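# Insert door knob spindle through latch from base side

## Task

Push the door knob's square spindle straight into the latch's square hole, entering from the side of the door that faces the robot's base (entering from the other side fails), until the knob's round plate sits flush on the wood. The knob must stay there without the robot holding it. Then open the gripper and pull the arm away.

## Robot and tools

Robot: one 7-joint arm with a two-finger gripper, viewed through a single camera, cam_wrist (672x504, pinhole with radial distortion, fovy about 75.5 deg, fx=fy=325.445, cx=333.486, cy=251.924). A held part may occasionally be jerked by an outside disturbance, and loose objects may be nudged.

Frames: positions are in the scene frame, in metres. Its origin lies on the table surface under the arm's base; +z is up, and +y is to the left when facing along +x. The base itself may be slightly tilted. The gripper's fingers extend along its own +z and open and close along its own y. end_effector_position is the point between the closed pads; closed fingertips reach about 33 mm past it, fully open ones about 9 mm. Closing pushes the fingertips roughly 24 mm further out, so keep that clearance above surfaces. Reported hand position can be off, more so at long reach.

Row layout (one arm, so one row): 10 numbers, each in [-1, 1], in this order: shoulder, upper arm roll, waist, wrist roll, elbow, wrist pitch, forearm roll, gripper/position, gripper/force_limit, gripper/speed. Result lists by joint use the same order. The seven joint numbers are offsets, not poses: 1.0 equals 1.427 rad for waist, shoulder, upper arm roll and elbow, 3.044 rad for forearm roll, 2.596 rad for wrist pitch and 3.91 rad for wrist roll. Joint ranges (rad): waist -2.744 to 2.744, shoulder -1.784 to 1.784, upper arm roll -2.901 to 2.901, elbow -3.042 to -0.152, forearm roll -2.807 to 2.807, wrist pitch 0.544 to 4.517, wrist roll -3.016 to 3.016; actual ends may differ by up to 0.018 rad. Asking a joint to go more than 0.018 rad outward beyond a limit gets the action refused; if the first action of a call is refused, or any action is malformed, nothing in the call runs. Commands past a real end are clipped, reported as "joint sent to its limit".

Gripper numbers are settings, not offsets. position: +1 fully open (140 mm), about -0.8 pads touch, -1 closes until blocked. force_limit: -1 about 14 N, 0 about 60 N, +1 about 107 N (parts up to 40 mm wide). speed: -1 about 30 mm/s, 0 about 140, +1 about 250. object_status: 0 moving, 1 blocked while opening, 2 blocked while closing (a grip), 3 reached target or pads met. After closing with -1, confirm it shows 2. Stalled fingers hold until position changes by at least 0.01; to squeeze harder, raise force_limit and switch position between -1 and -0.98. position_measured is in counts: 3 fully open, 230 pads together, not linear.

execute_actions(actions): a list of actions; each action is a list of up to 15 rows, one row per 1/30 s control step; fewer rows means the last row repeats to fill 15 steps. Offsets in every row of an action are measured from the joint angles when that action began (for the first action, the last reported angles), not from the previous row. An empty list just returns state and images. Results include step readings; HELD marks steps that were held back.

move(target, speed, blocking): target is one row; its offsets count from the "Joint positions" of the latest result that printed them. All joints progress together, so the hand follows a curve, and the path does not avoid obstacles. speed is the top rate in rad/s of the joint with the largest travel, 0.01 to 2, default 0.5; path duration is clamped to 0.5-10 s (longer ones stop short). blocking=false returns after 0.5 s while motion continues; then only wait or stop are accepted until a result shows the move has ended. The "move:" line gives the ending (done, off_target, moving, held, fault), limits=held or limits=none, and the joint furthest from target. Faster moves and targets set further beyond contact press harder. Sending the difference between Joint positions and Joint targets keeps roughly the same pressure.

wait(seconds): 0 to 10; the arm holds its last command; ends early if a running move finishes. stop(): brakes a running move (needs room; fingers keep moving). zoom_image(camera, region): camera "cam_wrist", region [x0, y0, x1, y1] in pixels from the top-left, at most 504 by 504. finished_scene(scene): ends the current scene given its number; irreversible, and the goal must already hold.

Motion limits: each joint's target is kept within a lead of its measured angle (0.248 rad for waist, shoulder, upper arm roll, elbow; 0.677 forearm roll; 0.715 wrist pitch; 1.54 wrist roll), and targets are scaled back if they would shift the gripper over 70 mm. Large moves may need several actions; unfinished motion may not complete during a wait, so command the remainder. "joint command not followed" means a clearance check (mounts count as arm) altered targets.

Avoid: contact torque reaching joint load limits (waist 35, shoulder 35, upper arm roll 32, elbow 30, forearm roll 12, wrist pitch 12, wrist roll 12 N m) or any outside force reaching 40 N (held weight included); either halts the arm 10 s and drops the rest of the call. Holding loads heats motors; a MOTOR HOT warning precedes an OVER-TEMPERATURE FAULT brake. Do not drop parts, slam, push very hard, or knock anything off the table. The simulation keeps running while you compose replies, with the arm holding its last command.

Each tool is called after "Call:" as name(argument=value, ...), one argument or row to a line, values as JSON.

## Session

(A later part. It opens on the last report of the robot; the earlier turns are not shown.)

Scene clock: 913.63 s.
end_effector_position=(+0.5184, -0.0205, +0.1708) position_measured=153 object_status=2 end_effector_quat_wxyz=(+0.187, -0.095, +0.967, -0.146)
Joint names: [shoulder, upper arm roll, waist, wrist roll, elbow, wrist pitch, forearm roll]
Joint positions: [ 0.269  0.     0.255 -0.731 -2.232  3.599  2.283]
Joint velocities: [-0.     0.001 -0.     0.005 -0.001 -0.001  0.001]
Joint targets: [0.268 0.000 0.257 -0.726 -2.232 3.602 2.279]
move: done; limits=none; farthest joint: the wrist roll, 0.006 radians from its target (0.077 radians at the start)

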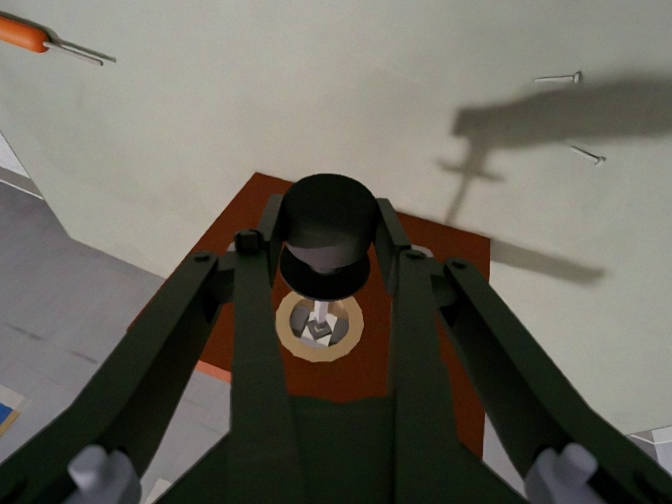

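Call:
execute_actions(
  actions=[
    [[0.0004,0,-0.0025,0.0005,0.0049,0,-0.0008,-0.98,1,-0.5]],
  ],
)

Call:
zoom_image(
  camera="cam_wrist",
  region=[305, 312, 335, 342],
)

Scene clock: 921.00 s.
end_effector_position=(+0.5200, -0.0207, +0.1714) position_measured=153 object_status=2 end_effector_quat_wxyz=(+0.188, -0.093, +0.967, -0.146)
Joint names: [shoulder, upper arm roll, waist, wrist roll, elbow, wrist pitch, forearm roll]
Joint positions: [ 0.27   0.     0.254 -0.73  -2.228  3.599  2.283]
Joint velocities: [-0.001 -0.     0.002 -0.001  0.001  0.001 -0.001]
Joint targets: [0.269 0.000 0.251 -0.729 -2.225 3.599 2.280]
Step readings (joint positions):
0: [0.269 0.000 0.255 -0.730 -2.232 3.599 2.283]
1: [0.269 0.000 0.255 -0.730 -2.231 3.599 2.283]
2: [0.269 0.000 0.254 -0.730 -2.230 3.599 2.283]
4: [0.270 0.000 0.254 -0.730 -2.229 3.599 2.283]
8: [0.270 0.000 0.254 -0.730 -2.229 3.599 2.283]
15: Joint positions above

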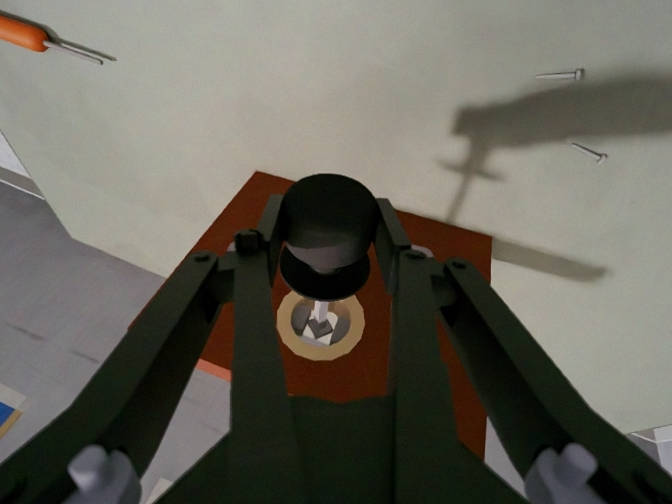

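Region (305, 312, 335, 342) of cam_wrist's 672x504 image, scaled by 16.800, with more detail than that image has.

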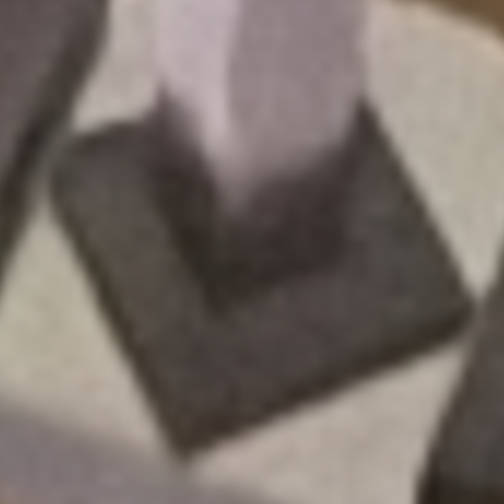

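Call:
execute_actions(
  actions=[
    [[-0.0007,0,-0.0014,-0.0024,0.002,0,-0.0008,-0.98,1,-0.5]],
    [[-0.0007,0,-0.0014,-0.001,0.002,0,-0.0008,-0.98,1,-0.5]],
  ],
)

Call:
zoom_image(
  camera="cam_wrist",
  region=[305, 312, 335, 342],
)

Scene clock: 929.77 s.
end_effector_position=(+0.5200, -0.0208, +0.1714) position_measured=153 object_status=2 end_effector_quat_wxyz=(+0.188, -0.096, +0.966, -0.147)
Joint names: [shoulder, upper arm roll, waist, wrist roll, elbow, wrist pitch, forearm roll]
Joint positions: [ 0.27   0.     0.253 -0.736 -2.228  3.599  2.283]
Joint velocities: [-0.    -0.     0.    -0.002  0.    -0.     0.001]
Joint targets: [0.269 0.000 0.251 -0.739 -2.225 3.599 2.280]
Step readings (joint positions; steps 1 to 15: 1st action; 16 to 30: 2nd action):
0: [0.270 0.000 0.253 -0.730 -2.228 3.599 2.283]
1: [0.270 0.000 0.253 -0.730 -2.228 3.599 2.283]
2: [0.270 0.000 0.253 -0.731 -2.228 3.599 2.283]
4: [0.270 0.000 0.253 -0.732 -2.228 3.599 2.283]
8: [0.270 0.000 0.253 -0.733 -2.228 3.599 2.283]
15: [0.270 0.000 0.253 -0.735 -2.228 3.599 2.283]
16: [0.270 0.000 0.253 -0.735 -2.228 3.599 2.283]
17: [0.270 0.000 0.253 -0.735 -2.228 3.599 2.283]
19: [0.270 0.000 0.253 -0.735 -2.228 3.599 2.283]
23: [0.270 0.000 0.253 -0.735 -2.228 3.599 2.283]
30: Joint positions above

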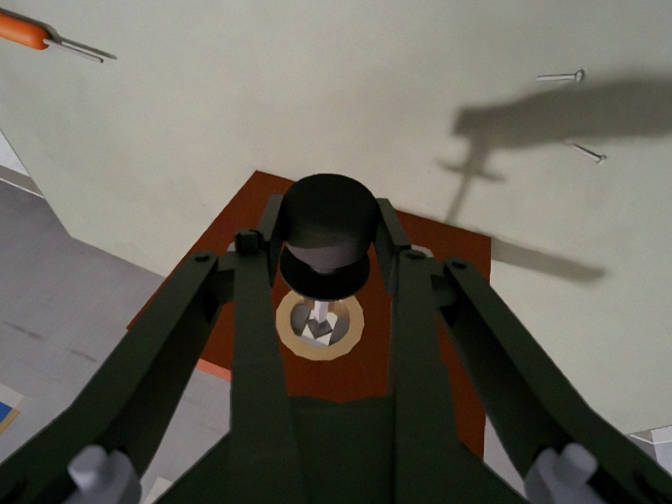

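Region (305, 312, 335, 342) of cam_wrist's 672x504 image, scaled by 16.800, with more detail than that image has.

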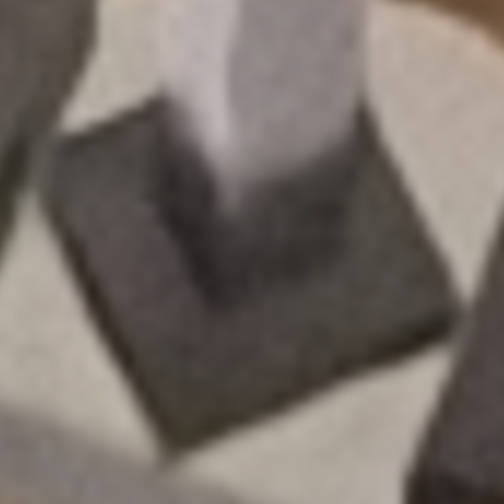

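Call:
execute_actions(
  actions=[
    [[-0.0003,0,-0.0014,-0.0008,0.0024,0,-0.0008,-0.98,1,-0.5],[0,0,-0.0014,-0.0008,0.0028,0,-0.0008,-0.98,1,-0.5],[0.0003,0,-0.0014,-0.0008,0.0032,0,-0.0008,-0.98,1,-0.5],[0.0005,0,-0.0014,-0.0008,0.0036,0,-0.0008,-0.98,1,-0.5],[0.0007,0,-0.0014,-0.0008,0.004,0,-0.0008,-0.98,1,-0.5],[0.0009,0,-0.0014,-0.0008,0.0044,0,-0.0008,-0.98,1,-0.5],[0.0011,0,-0.0014,-0.0008,0.0048,0,-0.0008,-0.98,1,-0.5],[0.0013,0,-0.0014,-0.0008,0.0052,0,-0.0008,-0.98,1,-0.5],[0.0015,0,-0.0014,-0.0008,0.0056,0,-0.0008,-0.98,1,-0.5],[0.0017,0,-0.0014,-0.0008,0.006,-0.0004,-0.0008,-0.98,1,-0.5],[0.0019,0,-0.0014,-0.0008,0.0064,-0.0008,-0.0008,-0.98,1,-0.5],[0.0021,0,-0.0014,-0.0008,0.0068,-0.0012,-0.0008,-0.98,1,-0.5],[0.0021,0,-0.0014,-0.0008,0.0072,-0.0012,-0.0008,-0.98,1,-0.5],[0.0021,0,-0.0014,-0.0008,0.0076,-0.0012,-0.0008,-0.98,1,-0.5],[0.0021,0,-0.0014,-0.0008,0.008,-0.0012,-0.0008,-0.98,1,-0.5]],
  ],
)

Call:
zoom_image(
  camera="cam_wrist",
  region=[305, 312, 335, 342],
)

Scene clock: 935.93 s.
end_effector_position=(+0.5206, -0.0209, +0.1705) position_measured=153 object_status=2 end_effector_quat_wxyz=(+0.187, -0.096, +0.966, -0.147)
Joint names: [shoulder, upper arm roll, waist, wrist roll, elbow, wrist pitch, forearm roll]
Joint positions: [ 0.274  0.     0.253 -0.736 -2.225  3.6    2.283]
Joint velocities: [ 0.005 -0.001  0.001 -0.003  0.004  0.004  0.002]
Joint targets: [0.273 0.000 0.251 -0.739 -2.217 3.596 2.280]
Step readings (joint positions):
0: [0.270 0.000 0.253 -0.736 -2.228 3.599 2.283]
1: [0.270 0.000 0.253 -0.736 -2.228 3.599 2.283]
2: [0.270 0.000 0.253 -0.736 -2.228 3.599 2.283]
4: [0.271 0.000 0.253 -0.736 -2.227 3.599 2.283]
8: [0.272 0.000 0.253 -0.736 -2.226 3.599 2.283]
15: Joint positions above

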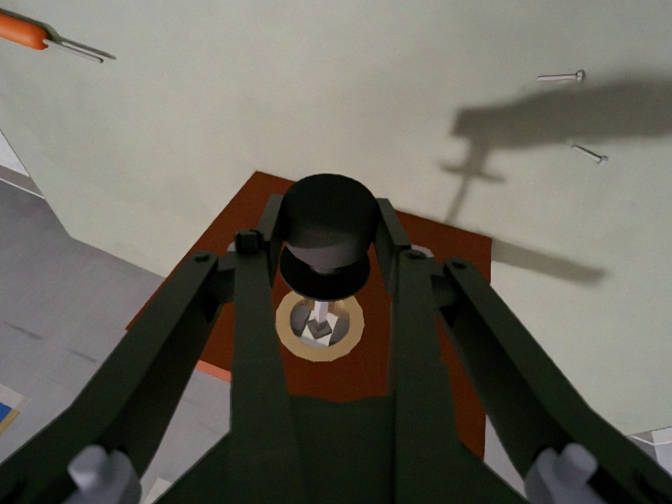

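Region (305, 312, 335, 342) of cam_wrist's 672x504 image, scaled by 16.800, with more detail than that image has.

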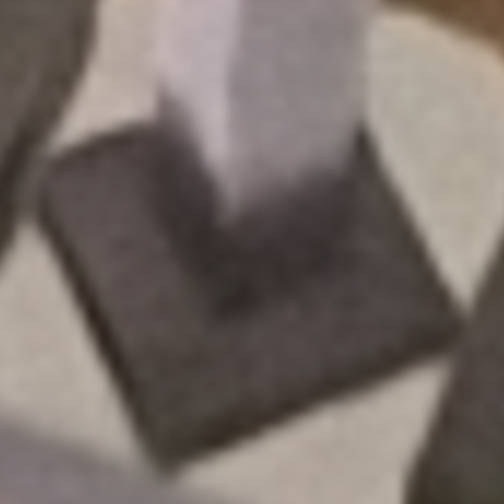

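Call:
execute_actions(
  actions=[],
)

Call:
zoom_image(
  camera="cam_wrist",
  region=[290,290,350,350],
)

Scene clock: 952.63 s.
end_effector_position=(+0.5206, -0.0210, +0.1706) position_measured=153 object_status=2 end_effector_quat_wxyz=(+0.187, -0.096, +0.966, -0.148)
Joint names: [shoulder, upper arm roll, waist, wrist roll, elbow, wrist pitch, forearm roll]
Joint positions: [ 0.275  0.     0.253 -0.737 -2.224  3.601  2.283]
Joint velocities: [ 0.    -0.    -0.002 -0.001 -0.    -0.     0.   ]
Joint targets: [0.273 0.000 0.251 -0.739 -2.217 3.596 2.280]

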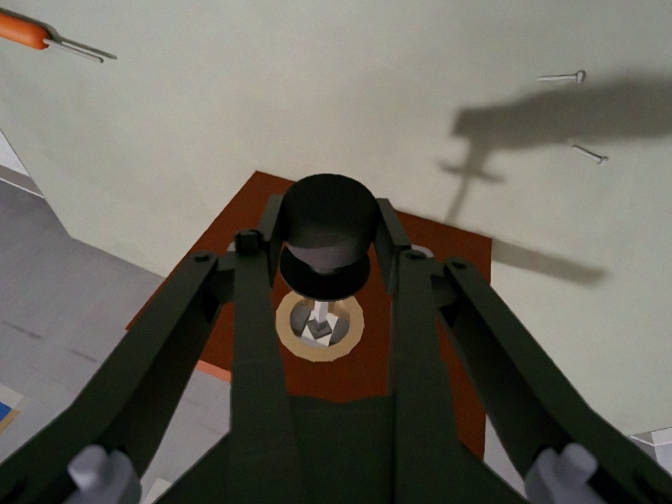

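Region (290, 290, 350, 350) of cam_wrist's 672x504 image, scaled by 8.400, with more detail than that image has.

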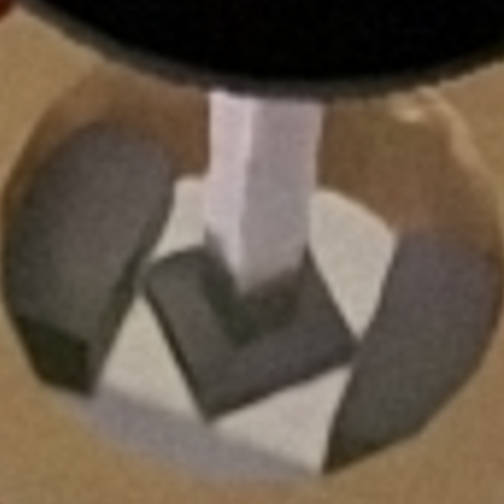

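Call:
zoom_image(
  camera="cam_wrist",
  region=[305,298,337,330],
)

Region (305, 298, 337, 330) of cam_wrist's 672x504 image, scaled by 15.750, with more detail than that image has.

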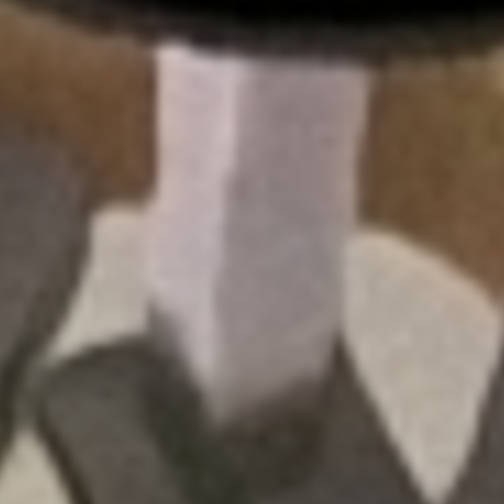

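Call:
move(
  target=[-0.023,0,0.008,0.0125,-0.0375,-0.0043,-0.0125,-0.98,1,-0.5],
  speed=0.06,
)

Call:
zoom_image(
  camera="cam_wrist",
  region=[300,305,340,345],
)

Scene clock: 977.40 s.
end_effector_position=(+0.5079, -0.0231, +0.1696) position_measured=153 object_status=2 end_effector_quat_wxyz=(+0.185, -0.099, +0.966, -0.148)
Joint names: [shoulder, upper arm roll, waist, wrist roll, elbow, wrist pitch, forearm roll]
Joint positions: [ 0.246  0.     0.262 -0.694 -2.278  3.59   2.248]
Joint velocities: [-0.001 -0.001 -0.     0.005 -0.001 -0.001  0.   ]
Joint targets: [0.242 0.000 0.265 -0.689 -2.278 3.590 2.245]
move: done; limits=none; farthest joint: the wrist roll, 0.006 radians from its target (0.049 radians at the start)

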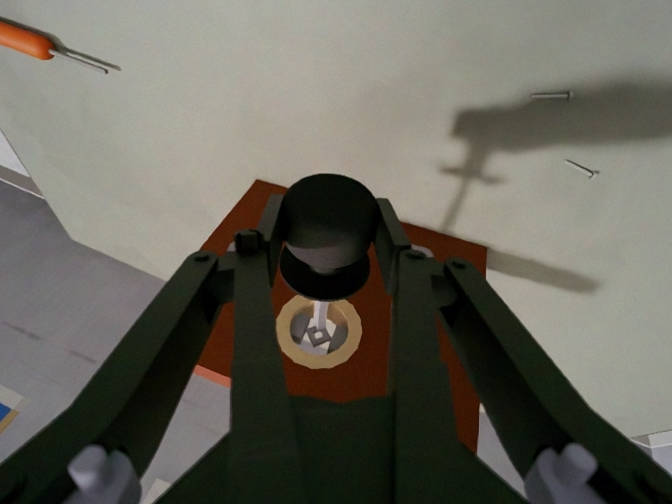

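Region (300, 305, 340, 345) of cam_wrist's 672x504 image, scaled by 12.600, with more detail than that image has.

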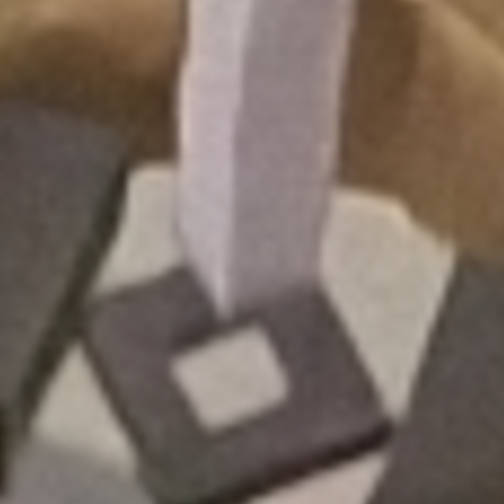

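Call:
move(
  target=[0.0105,0,-0.0071,-0.0095,0.0245,0.004,0.0079,-0.98,1,-0.5],
  speed=0.04,
)

Call:
zoom_image(
  camera="cam_wrist",
  region=[300,305,340,345],
)

Scene clock: 999.43 s.
end_effector_position=(+0.5149, -0.0230, +0.1706) position_measured=153 object_status=2 end_effector_quat_wxyz=(+0.186, -0.098, +0.966, -0.148)
Joint names: [shoulder, upper arm roll, waist, wrist roll, elbow, wrist pitch, forearm roll]
Joint positions: [ 0.262  0.     0.255 -0.727 -2.246  3.598  2.271]
Joint velocities: [-0.001 -0.    -0.    -0.008  0.     0.002  0.   ]
Joint targets: [0.261 0.000 0.252 -0.731 -2.243 3.601 2.272]
move: done; limits=none; farthest joint: the wrist roll, 0.004 radians from its target (0.039 radians at the start)

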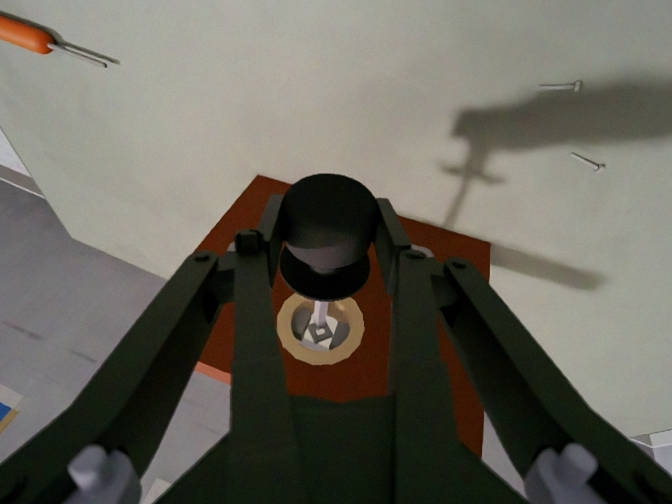

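Region (300, 305, 340, 345) of cam_wrist's 672x504 image, scaled by 12.600, with more detail than that image has.

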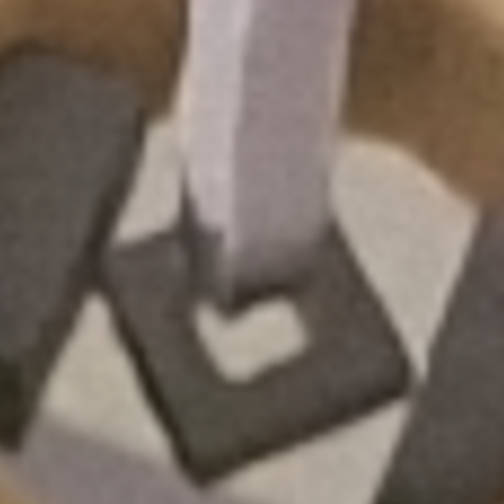

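Call:
move(
  target=[0.0026,0,-0.0036,-0.0059,0.0123,0.003,0.0053,-0.98,1,-0.5],
  speed=0.03,
)

Call:
zoom_image(
  camera="cam_wrist",
  region=[300,305,340,345],
)

Scene clock: 1020.00 s.
end_effector_position=(+0.5177, -0.0223, +0.1719) position_measured=153 object_status=2 end_effector_quat_wxyz=(+0.186, -0.098, +0.966, -0.148)
Joint names: [shoulder, upper arm roll, waist, wrist roll, elbow, wrist pitch, forearm roll]
Joint positions: [ 0.266  0.     0.252 -0.745 -2.232  3.602  2.287]
Joint velocities: [ 0.     0.     0.001 -0.006 -0.001  0.001 -0.   ]
Joint targets: [0.265 0.000 0.249 -0.750 -2.229 3.605 2.287]
move: done; limits=none; farthest joint: the wrist roll, 0.005 radians from its target (0.021 radians at the start)

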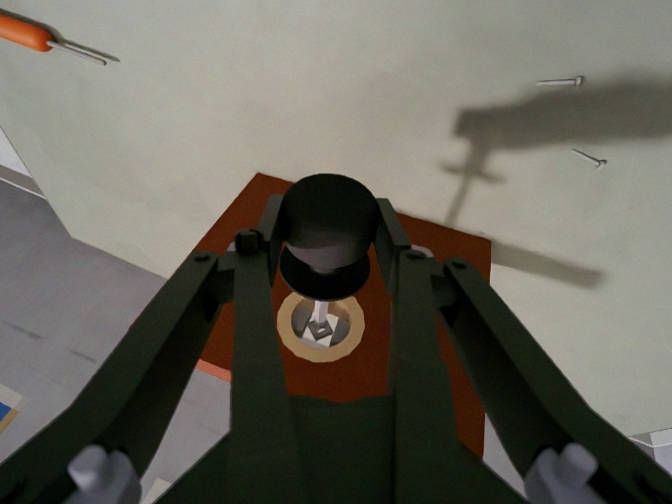

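Region (300, 305, 340, 345) of cam_wrist's 672x504 image, scaled by 12.600, with more detail than that image has.

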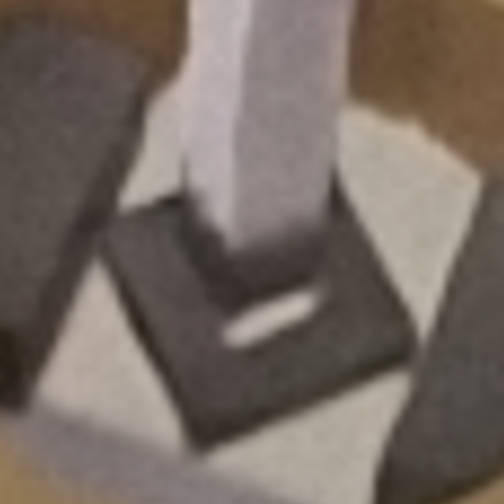

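Call:
wait(
  seconds=0,
)

Call:
zoom_image(
  camera="cam_wrist",
  region=[300,305,340,345],
)

Scene clock: 1023.33 s.
end_effector_position=(+0.5176, -0.0224, +0.1719) position_measured=153 object_status=2 end_effector_quat_wxyz=(+0.185, -0.098, +0.966, -0.148)
Joint names: [shoulder, upper arm roll, waist, wrist roll, elbow, wrist pitch, forearm roll]
Joint positions: [ 0.266  0.     0.252 -0.747 -2.232  3.603  2.287]
Joint velocities: [ 0.    -0.     0.     0.    -0.    -0.001  0.001]
Joint targets: [0.265 0.000 0.249 -0.750 -2.229 3.605 2.287]

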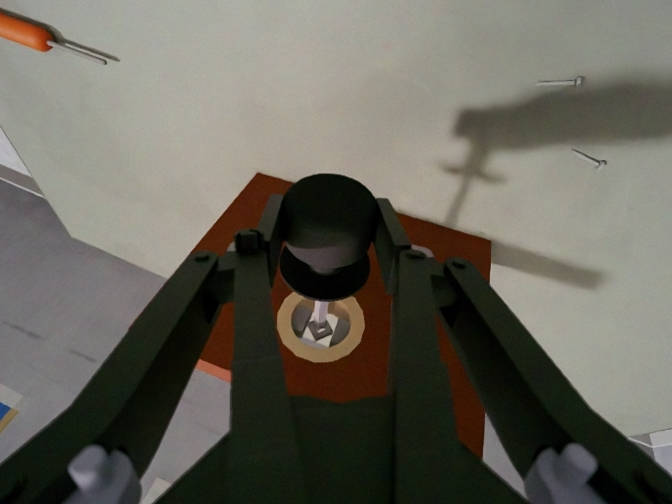

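Region (300, 305, 340, 345) of cam_wrist's 672x504 image, scaled by 12.600, with more detail than that image has.

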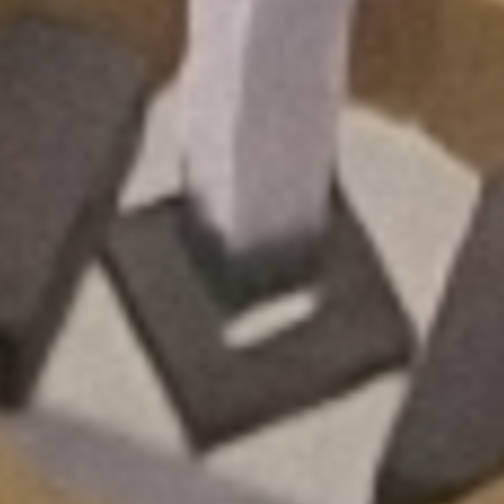

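Call:
move(
  target=[0.0022,0,-0.0021,-0.002,0.0069,0.0015,0.0016,-0.98,1,-0.5],
  speed=0.02,
)

Call:
wait(
  seconds=1,
)

Call:
zoom_image(
  camera="cam_wrist",
  region=[300,305,340,345],
)

Scene clock: 1030.47 s.
end_effector_position=(+0.5192, -0.0218, +0.1719) position_measured=153 object_status=2 end_effector_quat_wxyz=(+0.186, -0.098, +0.966, -0.148)
Joint names: [shoulder, upper arm roll, waist, wrist roll, elbow, wrist pitch, forearm roll]
Joint positions: [ 0.27   0.     0.251 -0.75  -2.226  3.603  2.291]
Joint velocities: [ 0.    -0.    -0.    -0.006  0.001  0.001  0.002]
Joint targets: [0.269 0.000 0.249 -0.755 -2.222 3.607 2.292]
move: done; limits=none; farthest joint: the wrist roll, 0.004 radians from its target (0.008 radians at the start)

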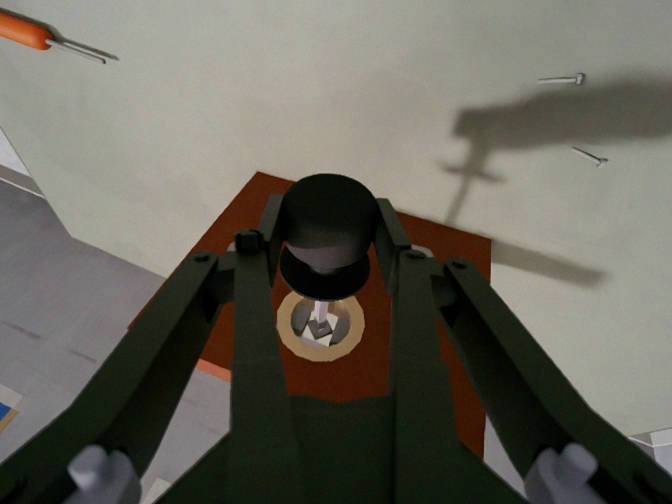

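Scene clock: 1031.47 s.
end_effector_position=(+0.5192, -0.0219, +0.1719) position_measured=153 object_status=2 end_effector_quat_wxyz=(+0.186, -0.098, +0.966, -0.148)
Joint names: [shoulder, upper arm roll, waist, wrist roll, elbow, wrist pitch, forearm roll]
Joint positions: [ 0.27   0.     0.251 -0.752 -2.225  3.604  2.291]
Joint velocities: [ 0.001  0.001  0.    -0.001 -0.    -0.001  0.001]
Joint targets: [0.269 0.000 0.249 -0.755 -2.222 3.607 2.292]
wait: 1.00 s; at rest by 0.17 s

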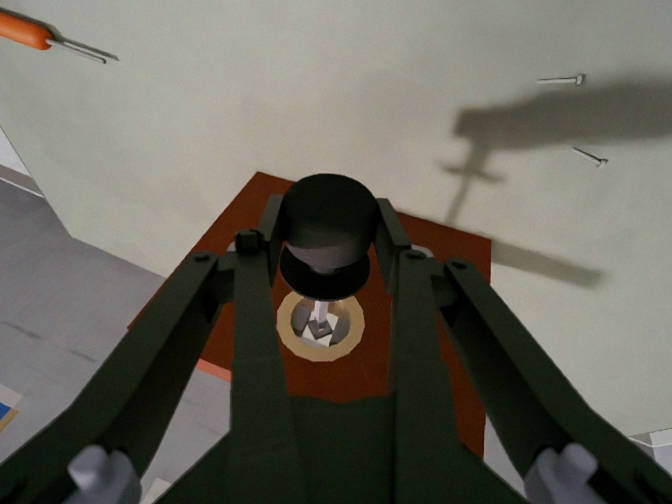

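Region (300, 305, 340, 345) of cam_wrist's 672x504 image, scaled by 12.600, with more detail than that image has.

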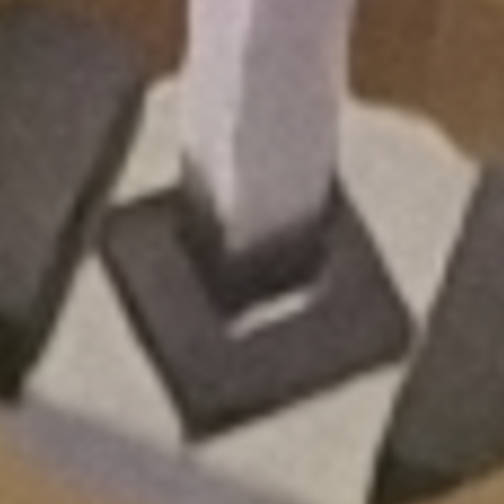

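Call:
move(
  target=[0.0027,0,-0.0014,-0.0008,0.0069,0,0,-0.98,1,-0.5],
  speed=0.01,
)

Call:
zoom_image(
  camera="cam_wrist",
  region=[300,305,340,345],
)

Scene clock: 1036.37 s.
end_effector_position=(+0.5204, -0.0216, +0.1711) position_measured=153 object_status=2 end_effector_quat_wxyz=(+0.185, -0.098, +0.966, -0.148)
Joint names: [shoulder, upper arm roll, waist, wrist roll, elbow, wrist pitch, forearm roll]
Joint positions: [ 0.275  0.     0.251 -0.752 -2.22   3.604  2.291]
Joint velocities: [-0.002  0.    -0.    -0.     0.001  0.001 -0.001]
Joint targets: [0.274 0.000 0.249 -0.755 -2.215 3.604 2.291]
move: done; limits=none; farthest joint: the elbow, 0.005 radians from its target (0.010 radians at the start)

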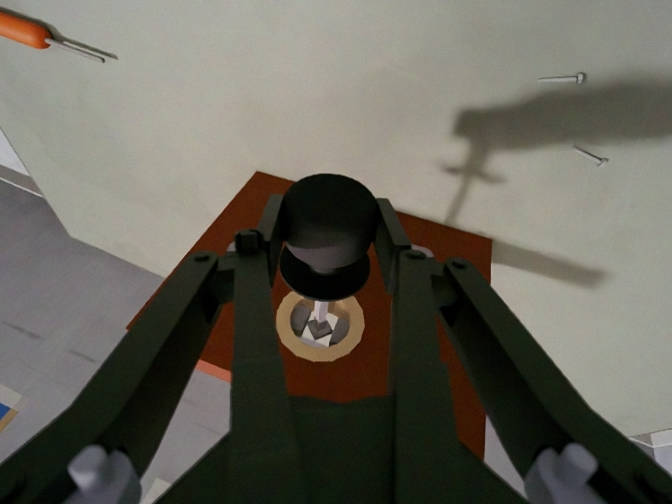

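Region (300, 305, 340, 345) of cam_wrist's 672x504 image, scaled by 12.600, with more detail than that image has.

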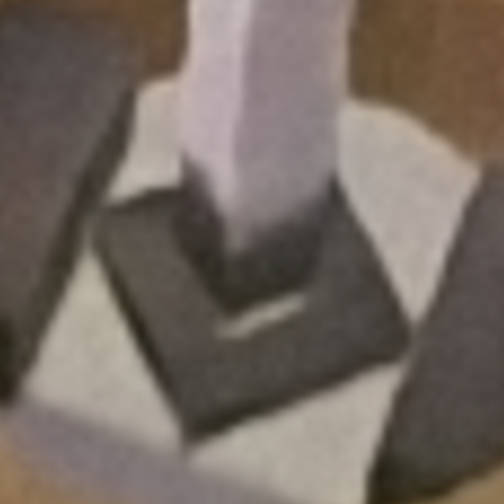

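Call:
move(
  target=[-0.0032,0,-0.0014,-0.0016,0.0028,0,0,-0.98,1,-0.5],
  speed=0.01,
)

Call:
zoom_image(
  camera="cam_wrist",
  region=[300,305,340,345],
)

Scene clock: 1041.67 s.
end_effector_position=(+0.5204, -0.0217, +0.1711) position_measured=153 object_status=2 end_effector_quat_wxyz=(+0.185, -0.099, +0.966, -0.149)
Joint names: [shoulder, upper arm roll, waist, wrist roll, elbow, wrist pitch, forearm roll]
Joint positions: [ 0.275  0.     0.251 -0.754 -2.22   3.604  2.291]
Joint velocities: [-0.001  0.     0.001 -0.001  0.002  0.     0.001]
Joint targets: [0.270 0.000 0.249 -0.758 -2.216 3.604 2.291]
move: done; limits=none; farthest joint: the shoulder, 0.005 radians from its target (0.005 radians at the start)

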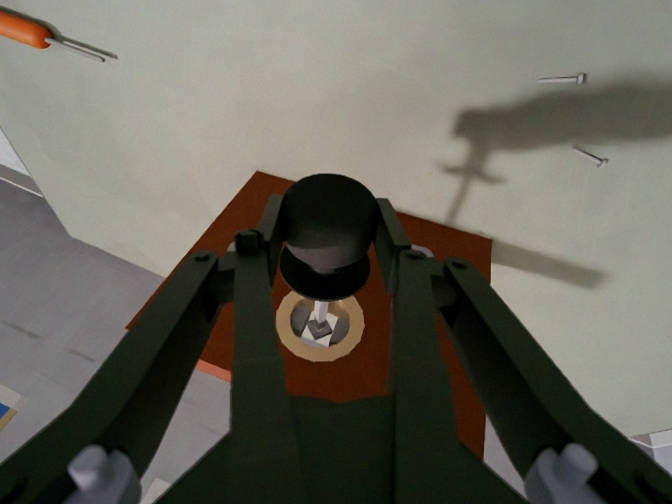

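Region (300, 305, 340, 345) of cam_wrist's 672x504 image, scaled by 12.600, with more detail than that image has.

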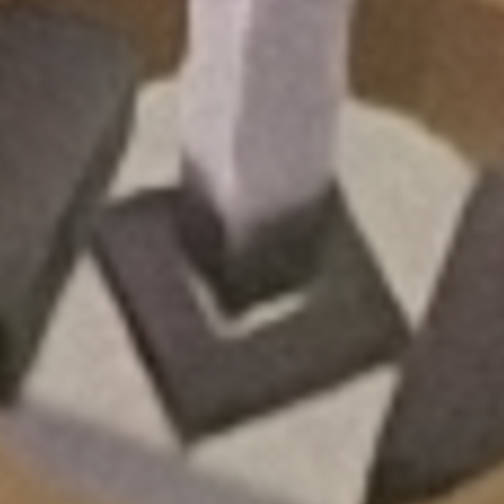

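Call:
move(
  target=[-0.0044,0,-0.0014,-0.0013,0.0026,0,0,-0.98,1,-0.5],
  speed=0.01,
)

Call:
zoom_image(
  camera="cam_wrist",
  region=[300,305,340,345],
)

Scene clock: 1045.17 s.
end_effector_position=(+0.5205, -0.0217, +0.1714) position_measured=153 object_status=2 end_effector_quat_wxyz=(+0.185, -0.099, +0.966, -0.149)
Joint names: [shoulder, upper arm roll, waist, wrist roll, elbow, wrist pitch, forearm roll]
Joint positions: [ 0.274  0.     0.251 -0.756 -2.22   3.604  2.292]
Joint velocities: [-0.     0.001  0.001 -0.003 -0.    -0.001  0.   ]
Joint targets: [0.269 0.000 0.249 -0.759 -2.216 3.604 2.291]
move: done; limits=none; farthest joint: the shoulder, 0.006 radians from its target (0.006 radians at the start)

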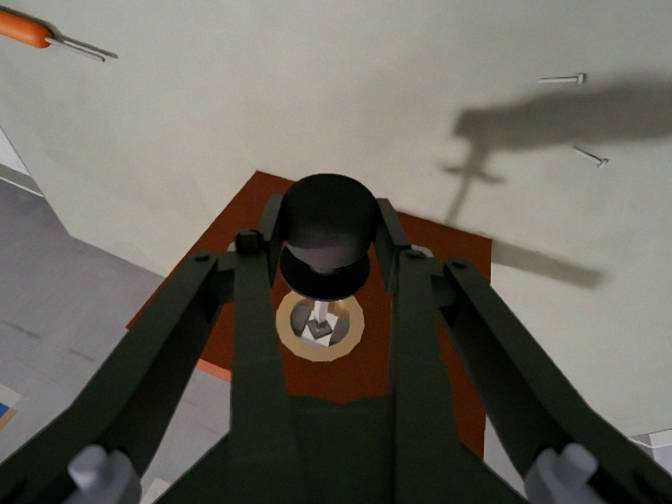

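Region (300, 305, 340, 345) of cam_wrist's 672x504 image, scaled by 12.600, with more detail than that image has.

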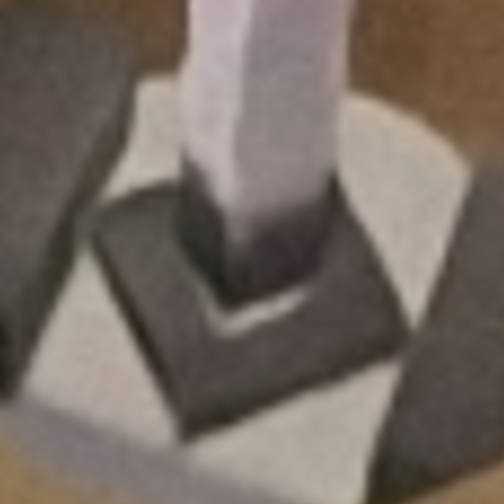

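Call:
move(
  target=[-0.0045,0,-0.0014,-0.0008,0.0032,0,0,-0.98,1,-0.5],
  speed=0.01,
)

Call:
zoom_image(
  camera="cam_wrist",
  region=[300,305,340,345],
)

Scene clock: 1047.67 s.
end_effector_position=(+0.5205, -0.0216, +0.1717) position_measured=153 object_status=2 end_effector_quat_wxyz=(+0.186, -0.099, +0.966, -0.149)
Joint names: [shoulder, upper arm roll, waist, wrist roll, elbow, wrist pitch, forearm roll]
Joint positions: [ 0.274  0.     0.251 -0.757 -2.22   3.605  2.293]
Joint velocities: [-0.    -0.001 -0.     0.    -0.001  0.     0.001]
Joint targets: [0.268 0.000 0.249 -0.759 -2.216 3.604 2.292]
move: done; limits=none; farthest joint: the shoulder, 0.006 radians from its target (0.007 radians at the start)

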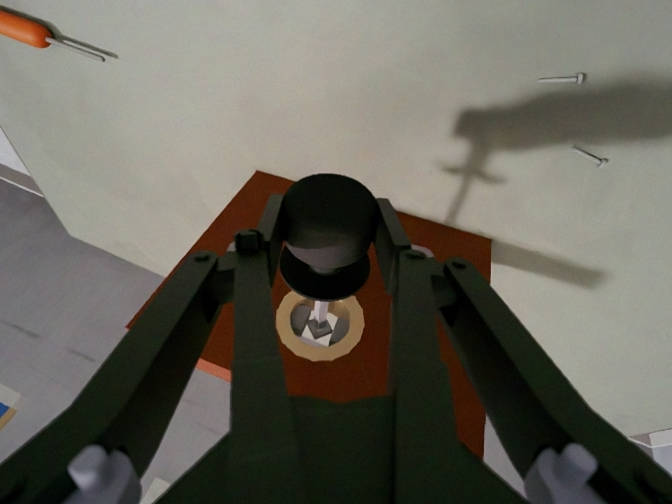

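Region (300, 305, 340, 345) of cam_wrist's 672x504 image, scaled by 12.600, with more detail than that image has.

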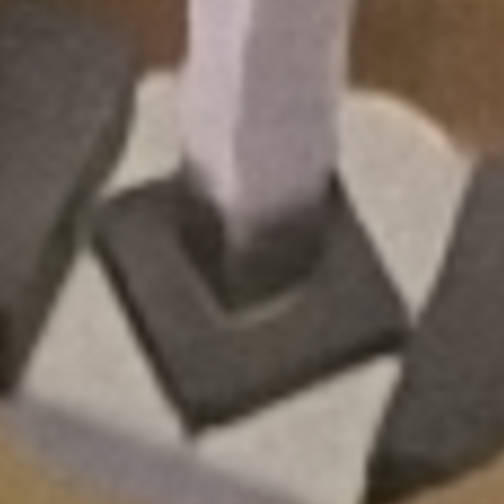

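Call:
move(
  target=[-0.002,0,-0.0014,-0.001,0.0049,-0.002,0,-0.98,1,-0.5],
  speed=0.01,
)

Call:
zoom_image(
  camera="cam_wrist",
  region=[300,305,340,345],
)

Scene clock: 1053.10 s.
end_effector_position=(+0.5208, -0.0212, +0.1715) position_measured=153 object_status=2 end_effector_quat_wxyz=(+0.186, -0.099, +0.966, -0.148)
Joint names: [shoulder, upper arm roll, waist, wrist roll, elbow, wrist pitch, forearm roll]
Joint positions: [ 0.274  0.     0.25  -0.758 -2.22   3.603  2.294]
Joint velocities: [-0.     0.001  0.001 -0.004  0.     0.     0.002]
Joint targets: [0.271 0.000 0.249 -0.761 -2.213 3.599 2.293]
move: done; limits=none; farthest joint: the elbow, 0.007 radians from its target (0.007 radians at the start)

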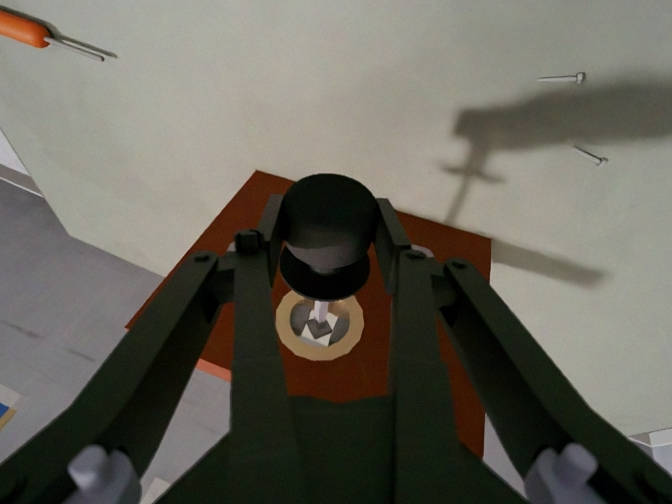

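Region (300, 305, 340, 345) of cam_wrist's 672x504 image, scaled by 12.600, with more detail than that image has.

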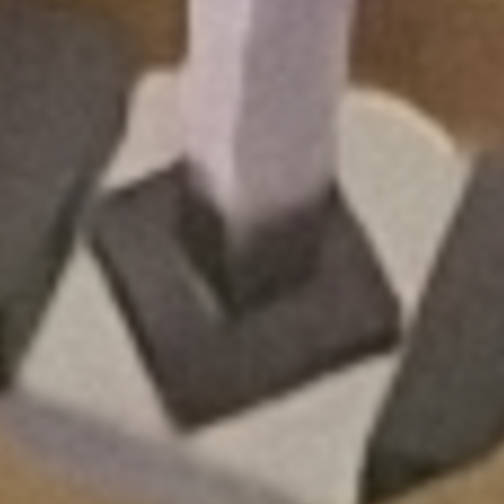

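Call:
move(
  target=[-0.002,0,-0.0021,-0.0005,0.0049,-0.0008,0,-0.98,1,-0.5],
  speed=0.01,
)

Call:
zoom_image(
  camera="cam_wrist",
  region=[300,305,340,345],
)

Scene clock: 1057.07 s.
end_effector_position=(+0.5217, -0.0212, +0.1720) position_measured=153 object_status=2 end_effector_quat_wxyz=(+0.187, -0.099, +0.966, -0.148)
Joint names: [shoulder, upper arm roll, waist, wrist roll, elbow, wrist pitch, forearm roll]
Joint positions: [ 0.274  0.     0.25  -0.758 -2.218  3.603  2.295]
Joint velocities: [-0.002 -0.001 -0.     0.     0.001 -0.001 -0.   ]
Joint targets: [0.271 0.000 0.247 -0.760 -2.213 3.601 2.294]
move: done; limits=none; farthest joint: the elbow, 0.005 radians from its target (0.006 radians at the start)

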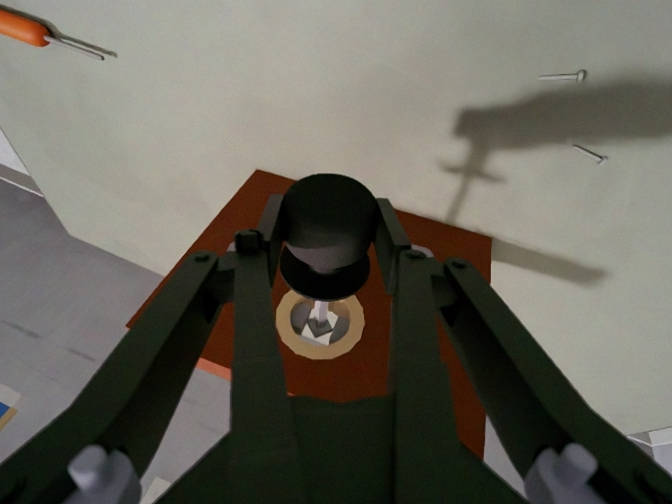

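Region (300, 305, 340, 345) of cam_wrist's 672x504 image, scaled by 12.600, with more detail than that image has.

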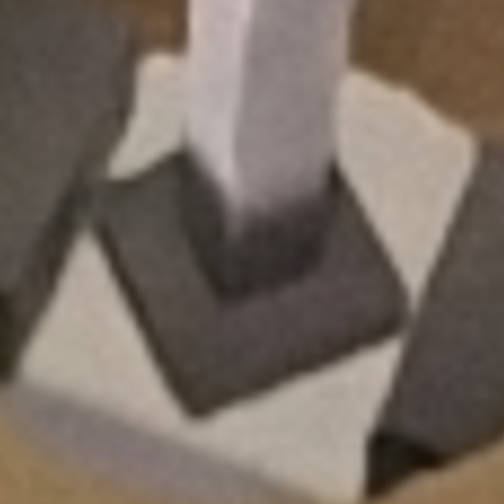

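Call:
move(
  target=[0.0046,0,-0.0035,-0.0039,0.0122,0.0018,0.0033,-0.98,1,-0.5],
  speed=0.015,
)

Call:
zoom_image(
  camera="cam_wrist",
  region=[300,305,340,345],
)

Scene clock: 1061.57 s.
end_effector_position=(+0.5246, -0.0207, +0.1717) position_measured=153 object_status=2 end_effector_quat_wxyz=(+0.187, -0.098, +0.966, -0.147)
Joint names: [shoulder, upper arm roll, waist, wrist roll, elbow, wrist pitch, forearm roll]
Joint positions: [ 0.282  0.     0.247 -0.769 -2.204  3.605  2.304]
Joint velocities: [-0.001 -0.     0.001 -0.006 -0.     0.001  0.001]
Joint targets: [0.281 0.000 0.245 -0.773 -2.200 3.608 2.305]
move: done; limits=none; farthest joint: the elbow, 0.004 radians from its target (0.017 radians at the start)

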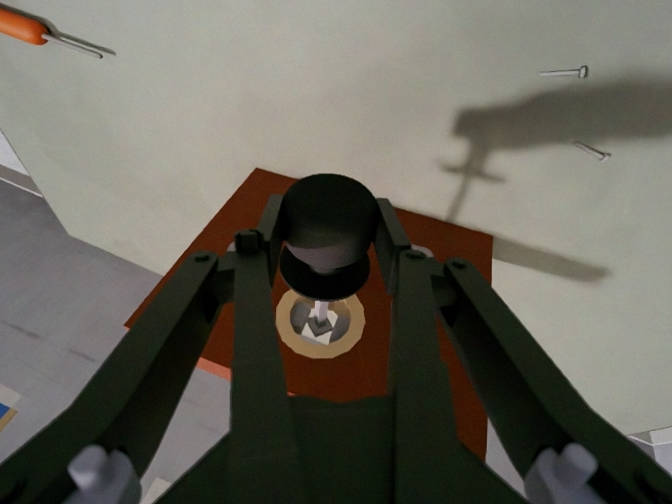

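Region (300, 305, 340, 345) of cam_wrist's 672x504 image, scaled by 12.600, with more detail than that image has.

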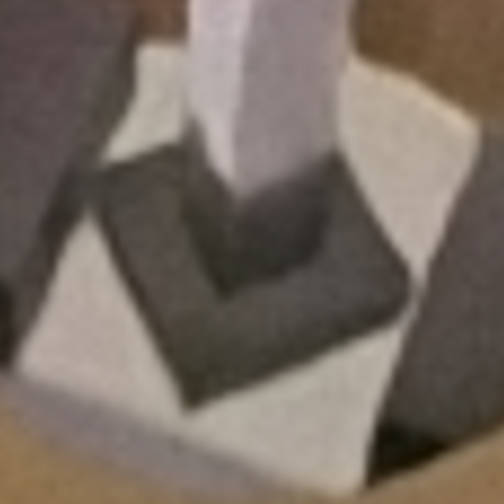

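Call:
move(
  target=[0.0258,0,-0.0102,-0.0162,0.05,0.0068,0.0146,-0.98,1,-0.5],
  speed=0.04,
)

Call:
zoom_image(
  camera="cam_wrist",
  region=[280,270,360,350],
)

Scene clock: 1081.43 s.
end_effector_position=(+0.5396, -0.0188, +0.1718) position_measured=153 object_status=2 end_effector_quat_wxyz=(+0.187, -0.097, +0.967, -0.147)
Joint names: [shoulder, upper arm roll, waist, wrist roll, elbow, wrist pitch, forearm roll]
Joint positions: [ 0.32   0.     0.235 -0.827 -2.136  3.62   2.348]
Joint velocities: [-0.    -0.001  0.001 -0.005  0.001  0.001  0.   ]
Joint targets: [0.319 0.000 0.232 -0.832 -2.133 3.623 2.349]
move: done; limits=none; farthest joint: the wrist roll, 0.005 radians from its target (0.061 radians at the start)

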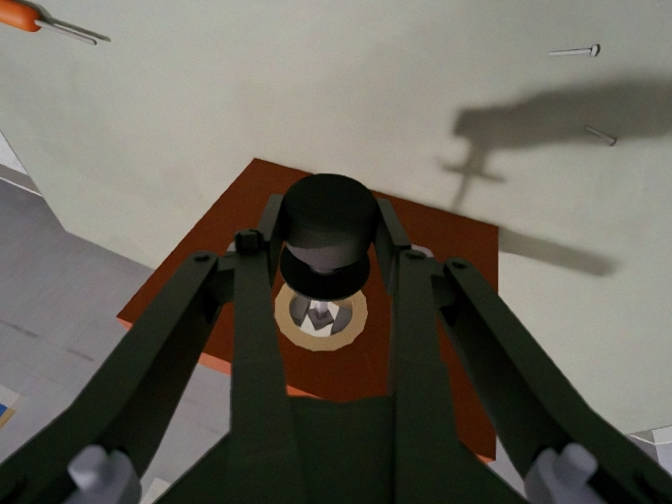

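Region (280, 270, 360, 350) of cam_wrist's 672x504 image, scaled by 6.300, with more detail than that image has.

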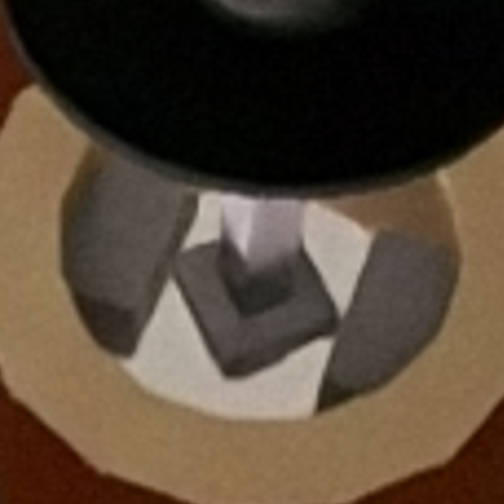

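Call:
move(
  target=[0.0514,0,-0.0162,-0.0281,0.0954,0.0139,0.0258,-0.98,1,-0.5],
  speed=0.06,
)

Scene clock: 1094.70 s.
end_effector_position=(+0.5682, -0.0152, +0.1721) position_measured=153 object_status=2 end_effector_quat_wxyz=(+0.186, -0.097, +0.967, -0.147)
Joint names: [shoulder, upper arm roll, waist, wrist roll, elbow, wrist pitch, forearm roll]
Joint positions: [ 0.394  0.     0.214 -0.932 -2.004  3.654  2.426]
Joint velocities: [-0.     0.001 -0.    -0.004  0.001  0.002  0.001]
Joint targets: [0.393 0.000 0.211 -0.937 -2.000 3.656 2.426]
move: done; limits=none; farthest joint: the elbow, 0.004 radians from its target (0.136 radians at the start)

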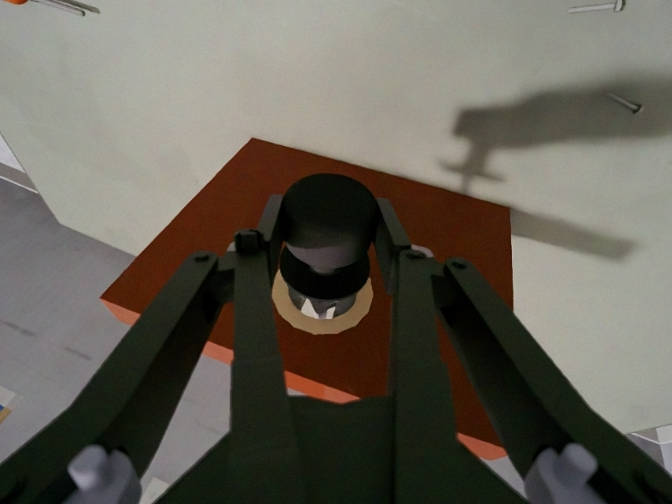

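Call:
move(
  target=[0.0361,0,-0.0104,-0.0182,0.0683,0.0112,0.0162,-0.98,1,-0.5],
  speed=0.06,
)

Call:
zoom_image(
  camera="cam_wrist",
  region=[220,150,440,370],
)

Scene clock: 1100.17 s.
end_effector_position=(+0.5874, -0.0128, +0.1726) position_measured=153 object_status=2 end_effector_quat_wxyz=(+0.186, -0.096, +0.967, -0.147)
Joint names: [shoulder, upper arm roll, waist, wrist roll, elbow, wrist pitch, forearm roll]
Joint positions: [ 0.446  0.     0.201 -0.999 -1.91   3.682  2.474]
Joint velocities: [-0.     0.001 -0.    -0.006  0.001  0.    -0.002]
Joint targets: [0.446 0.000 0.199 -1.004 -1.906 3.683 2.475]
move: done; limits=none; farthest joint: the wrist roll, 0.005 radians from its target (0.069 radians at the start)

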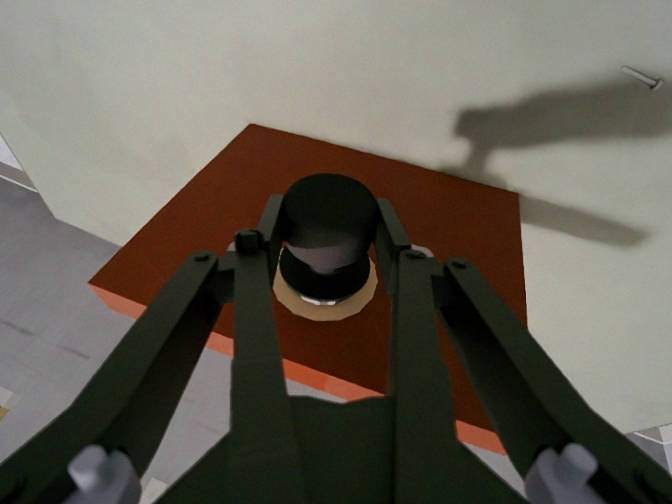

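Region (220, 150, 440, 370) of cam_wrist's 672x504 image, scaled by 2.291, with more detail than that image has.

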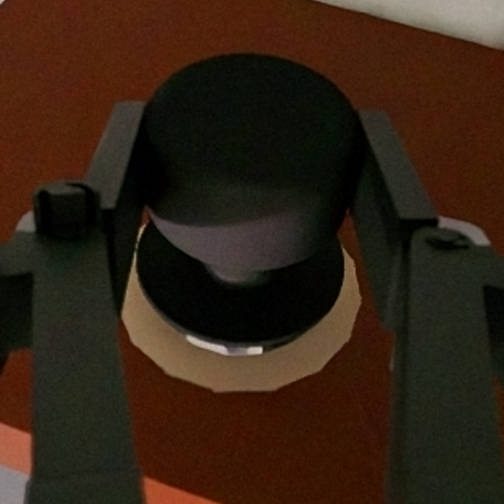

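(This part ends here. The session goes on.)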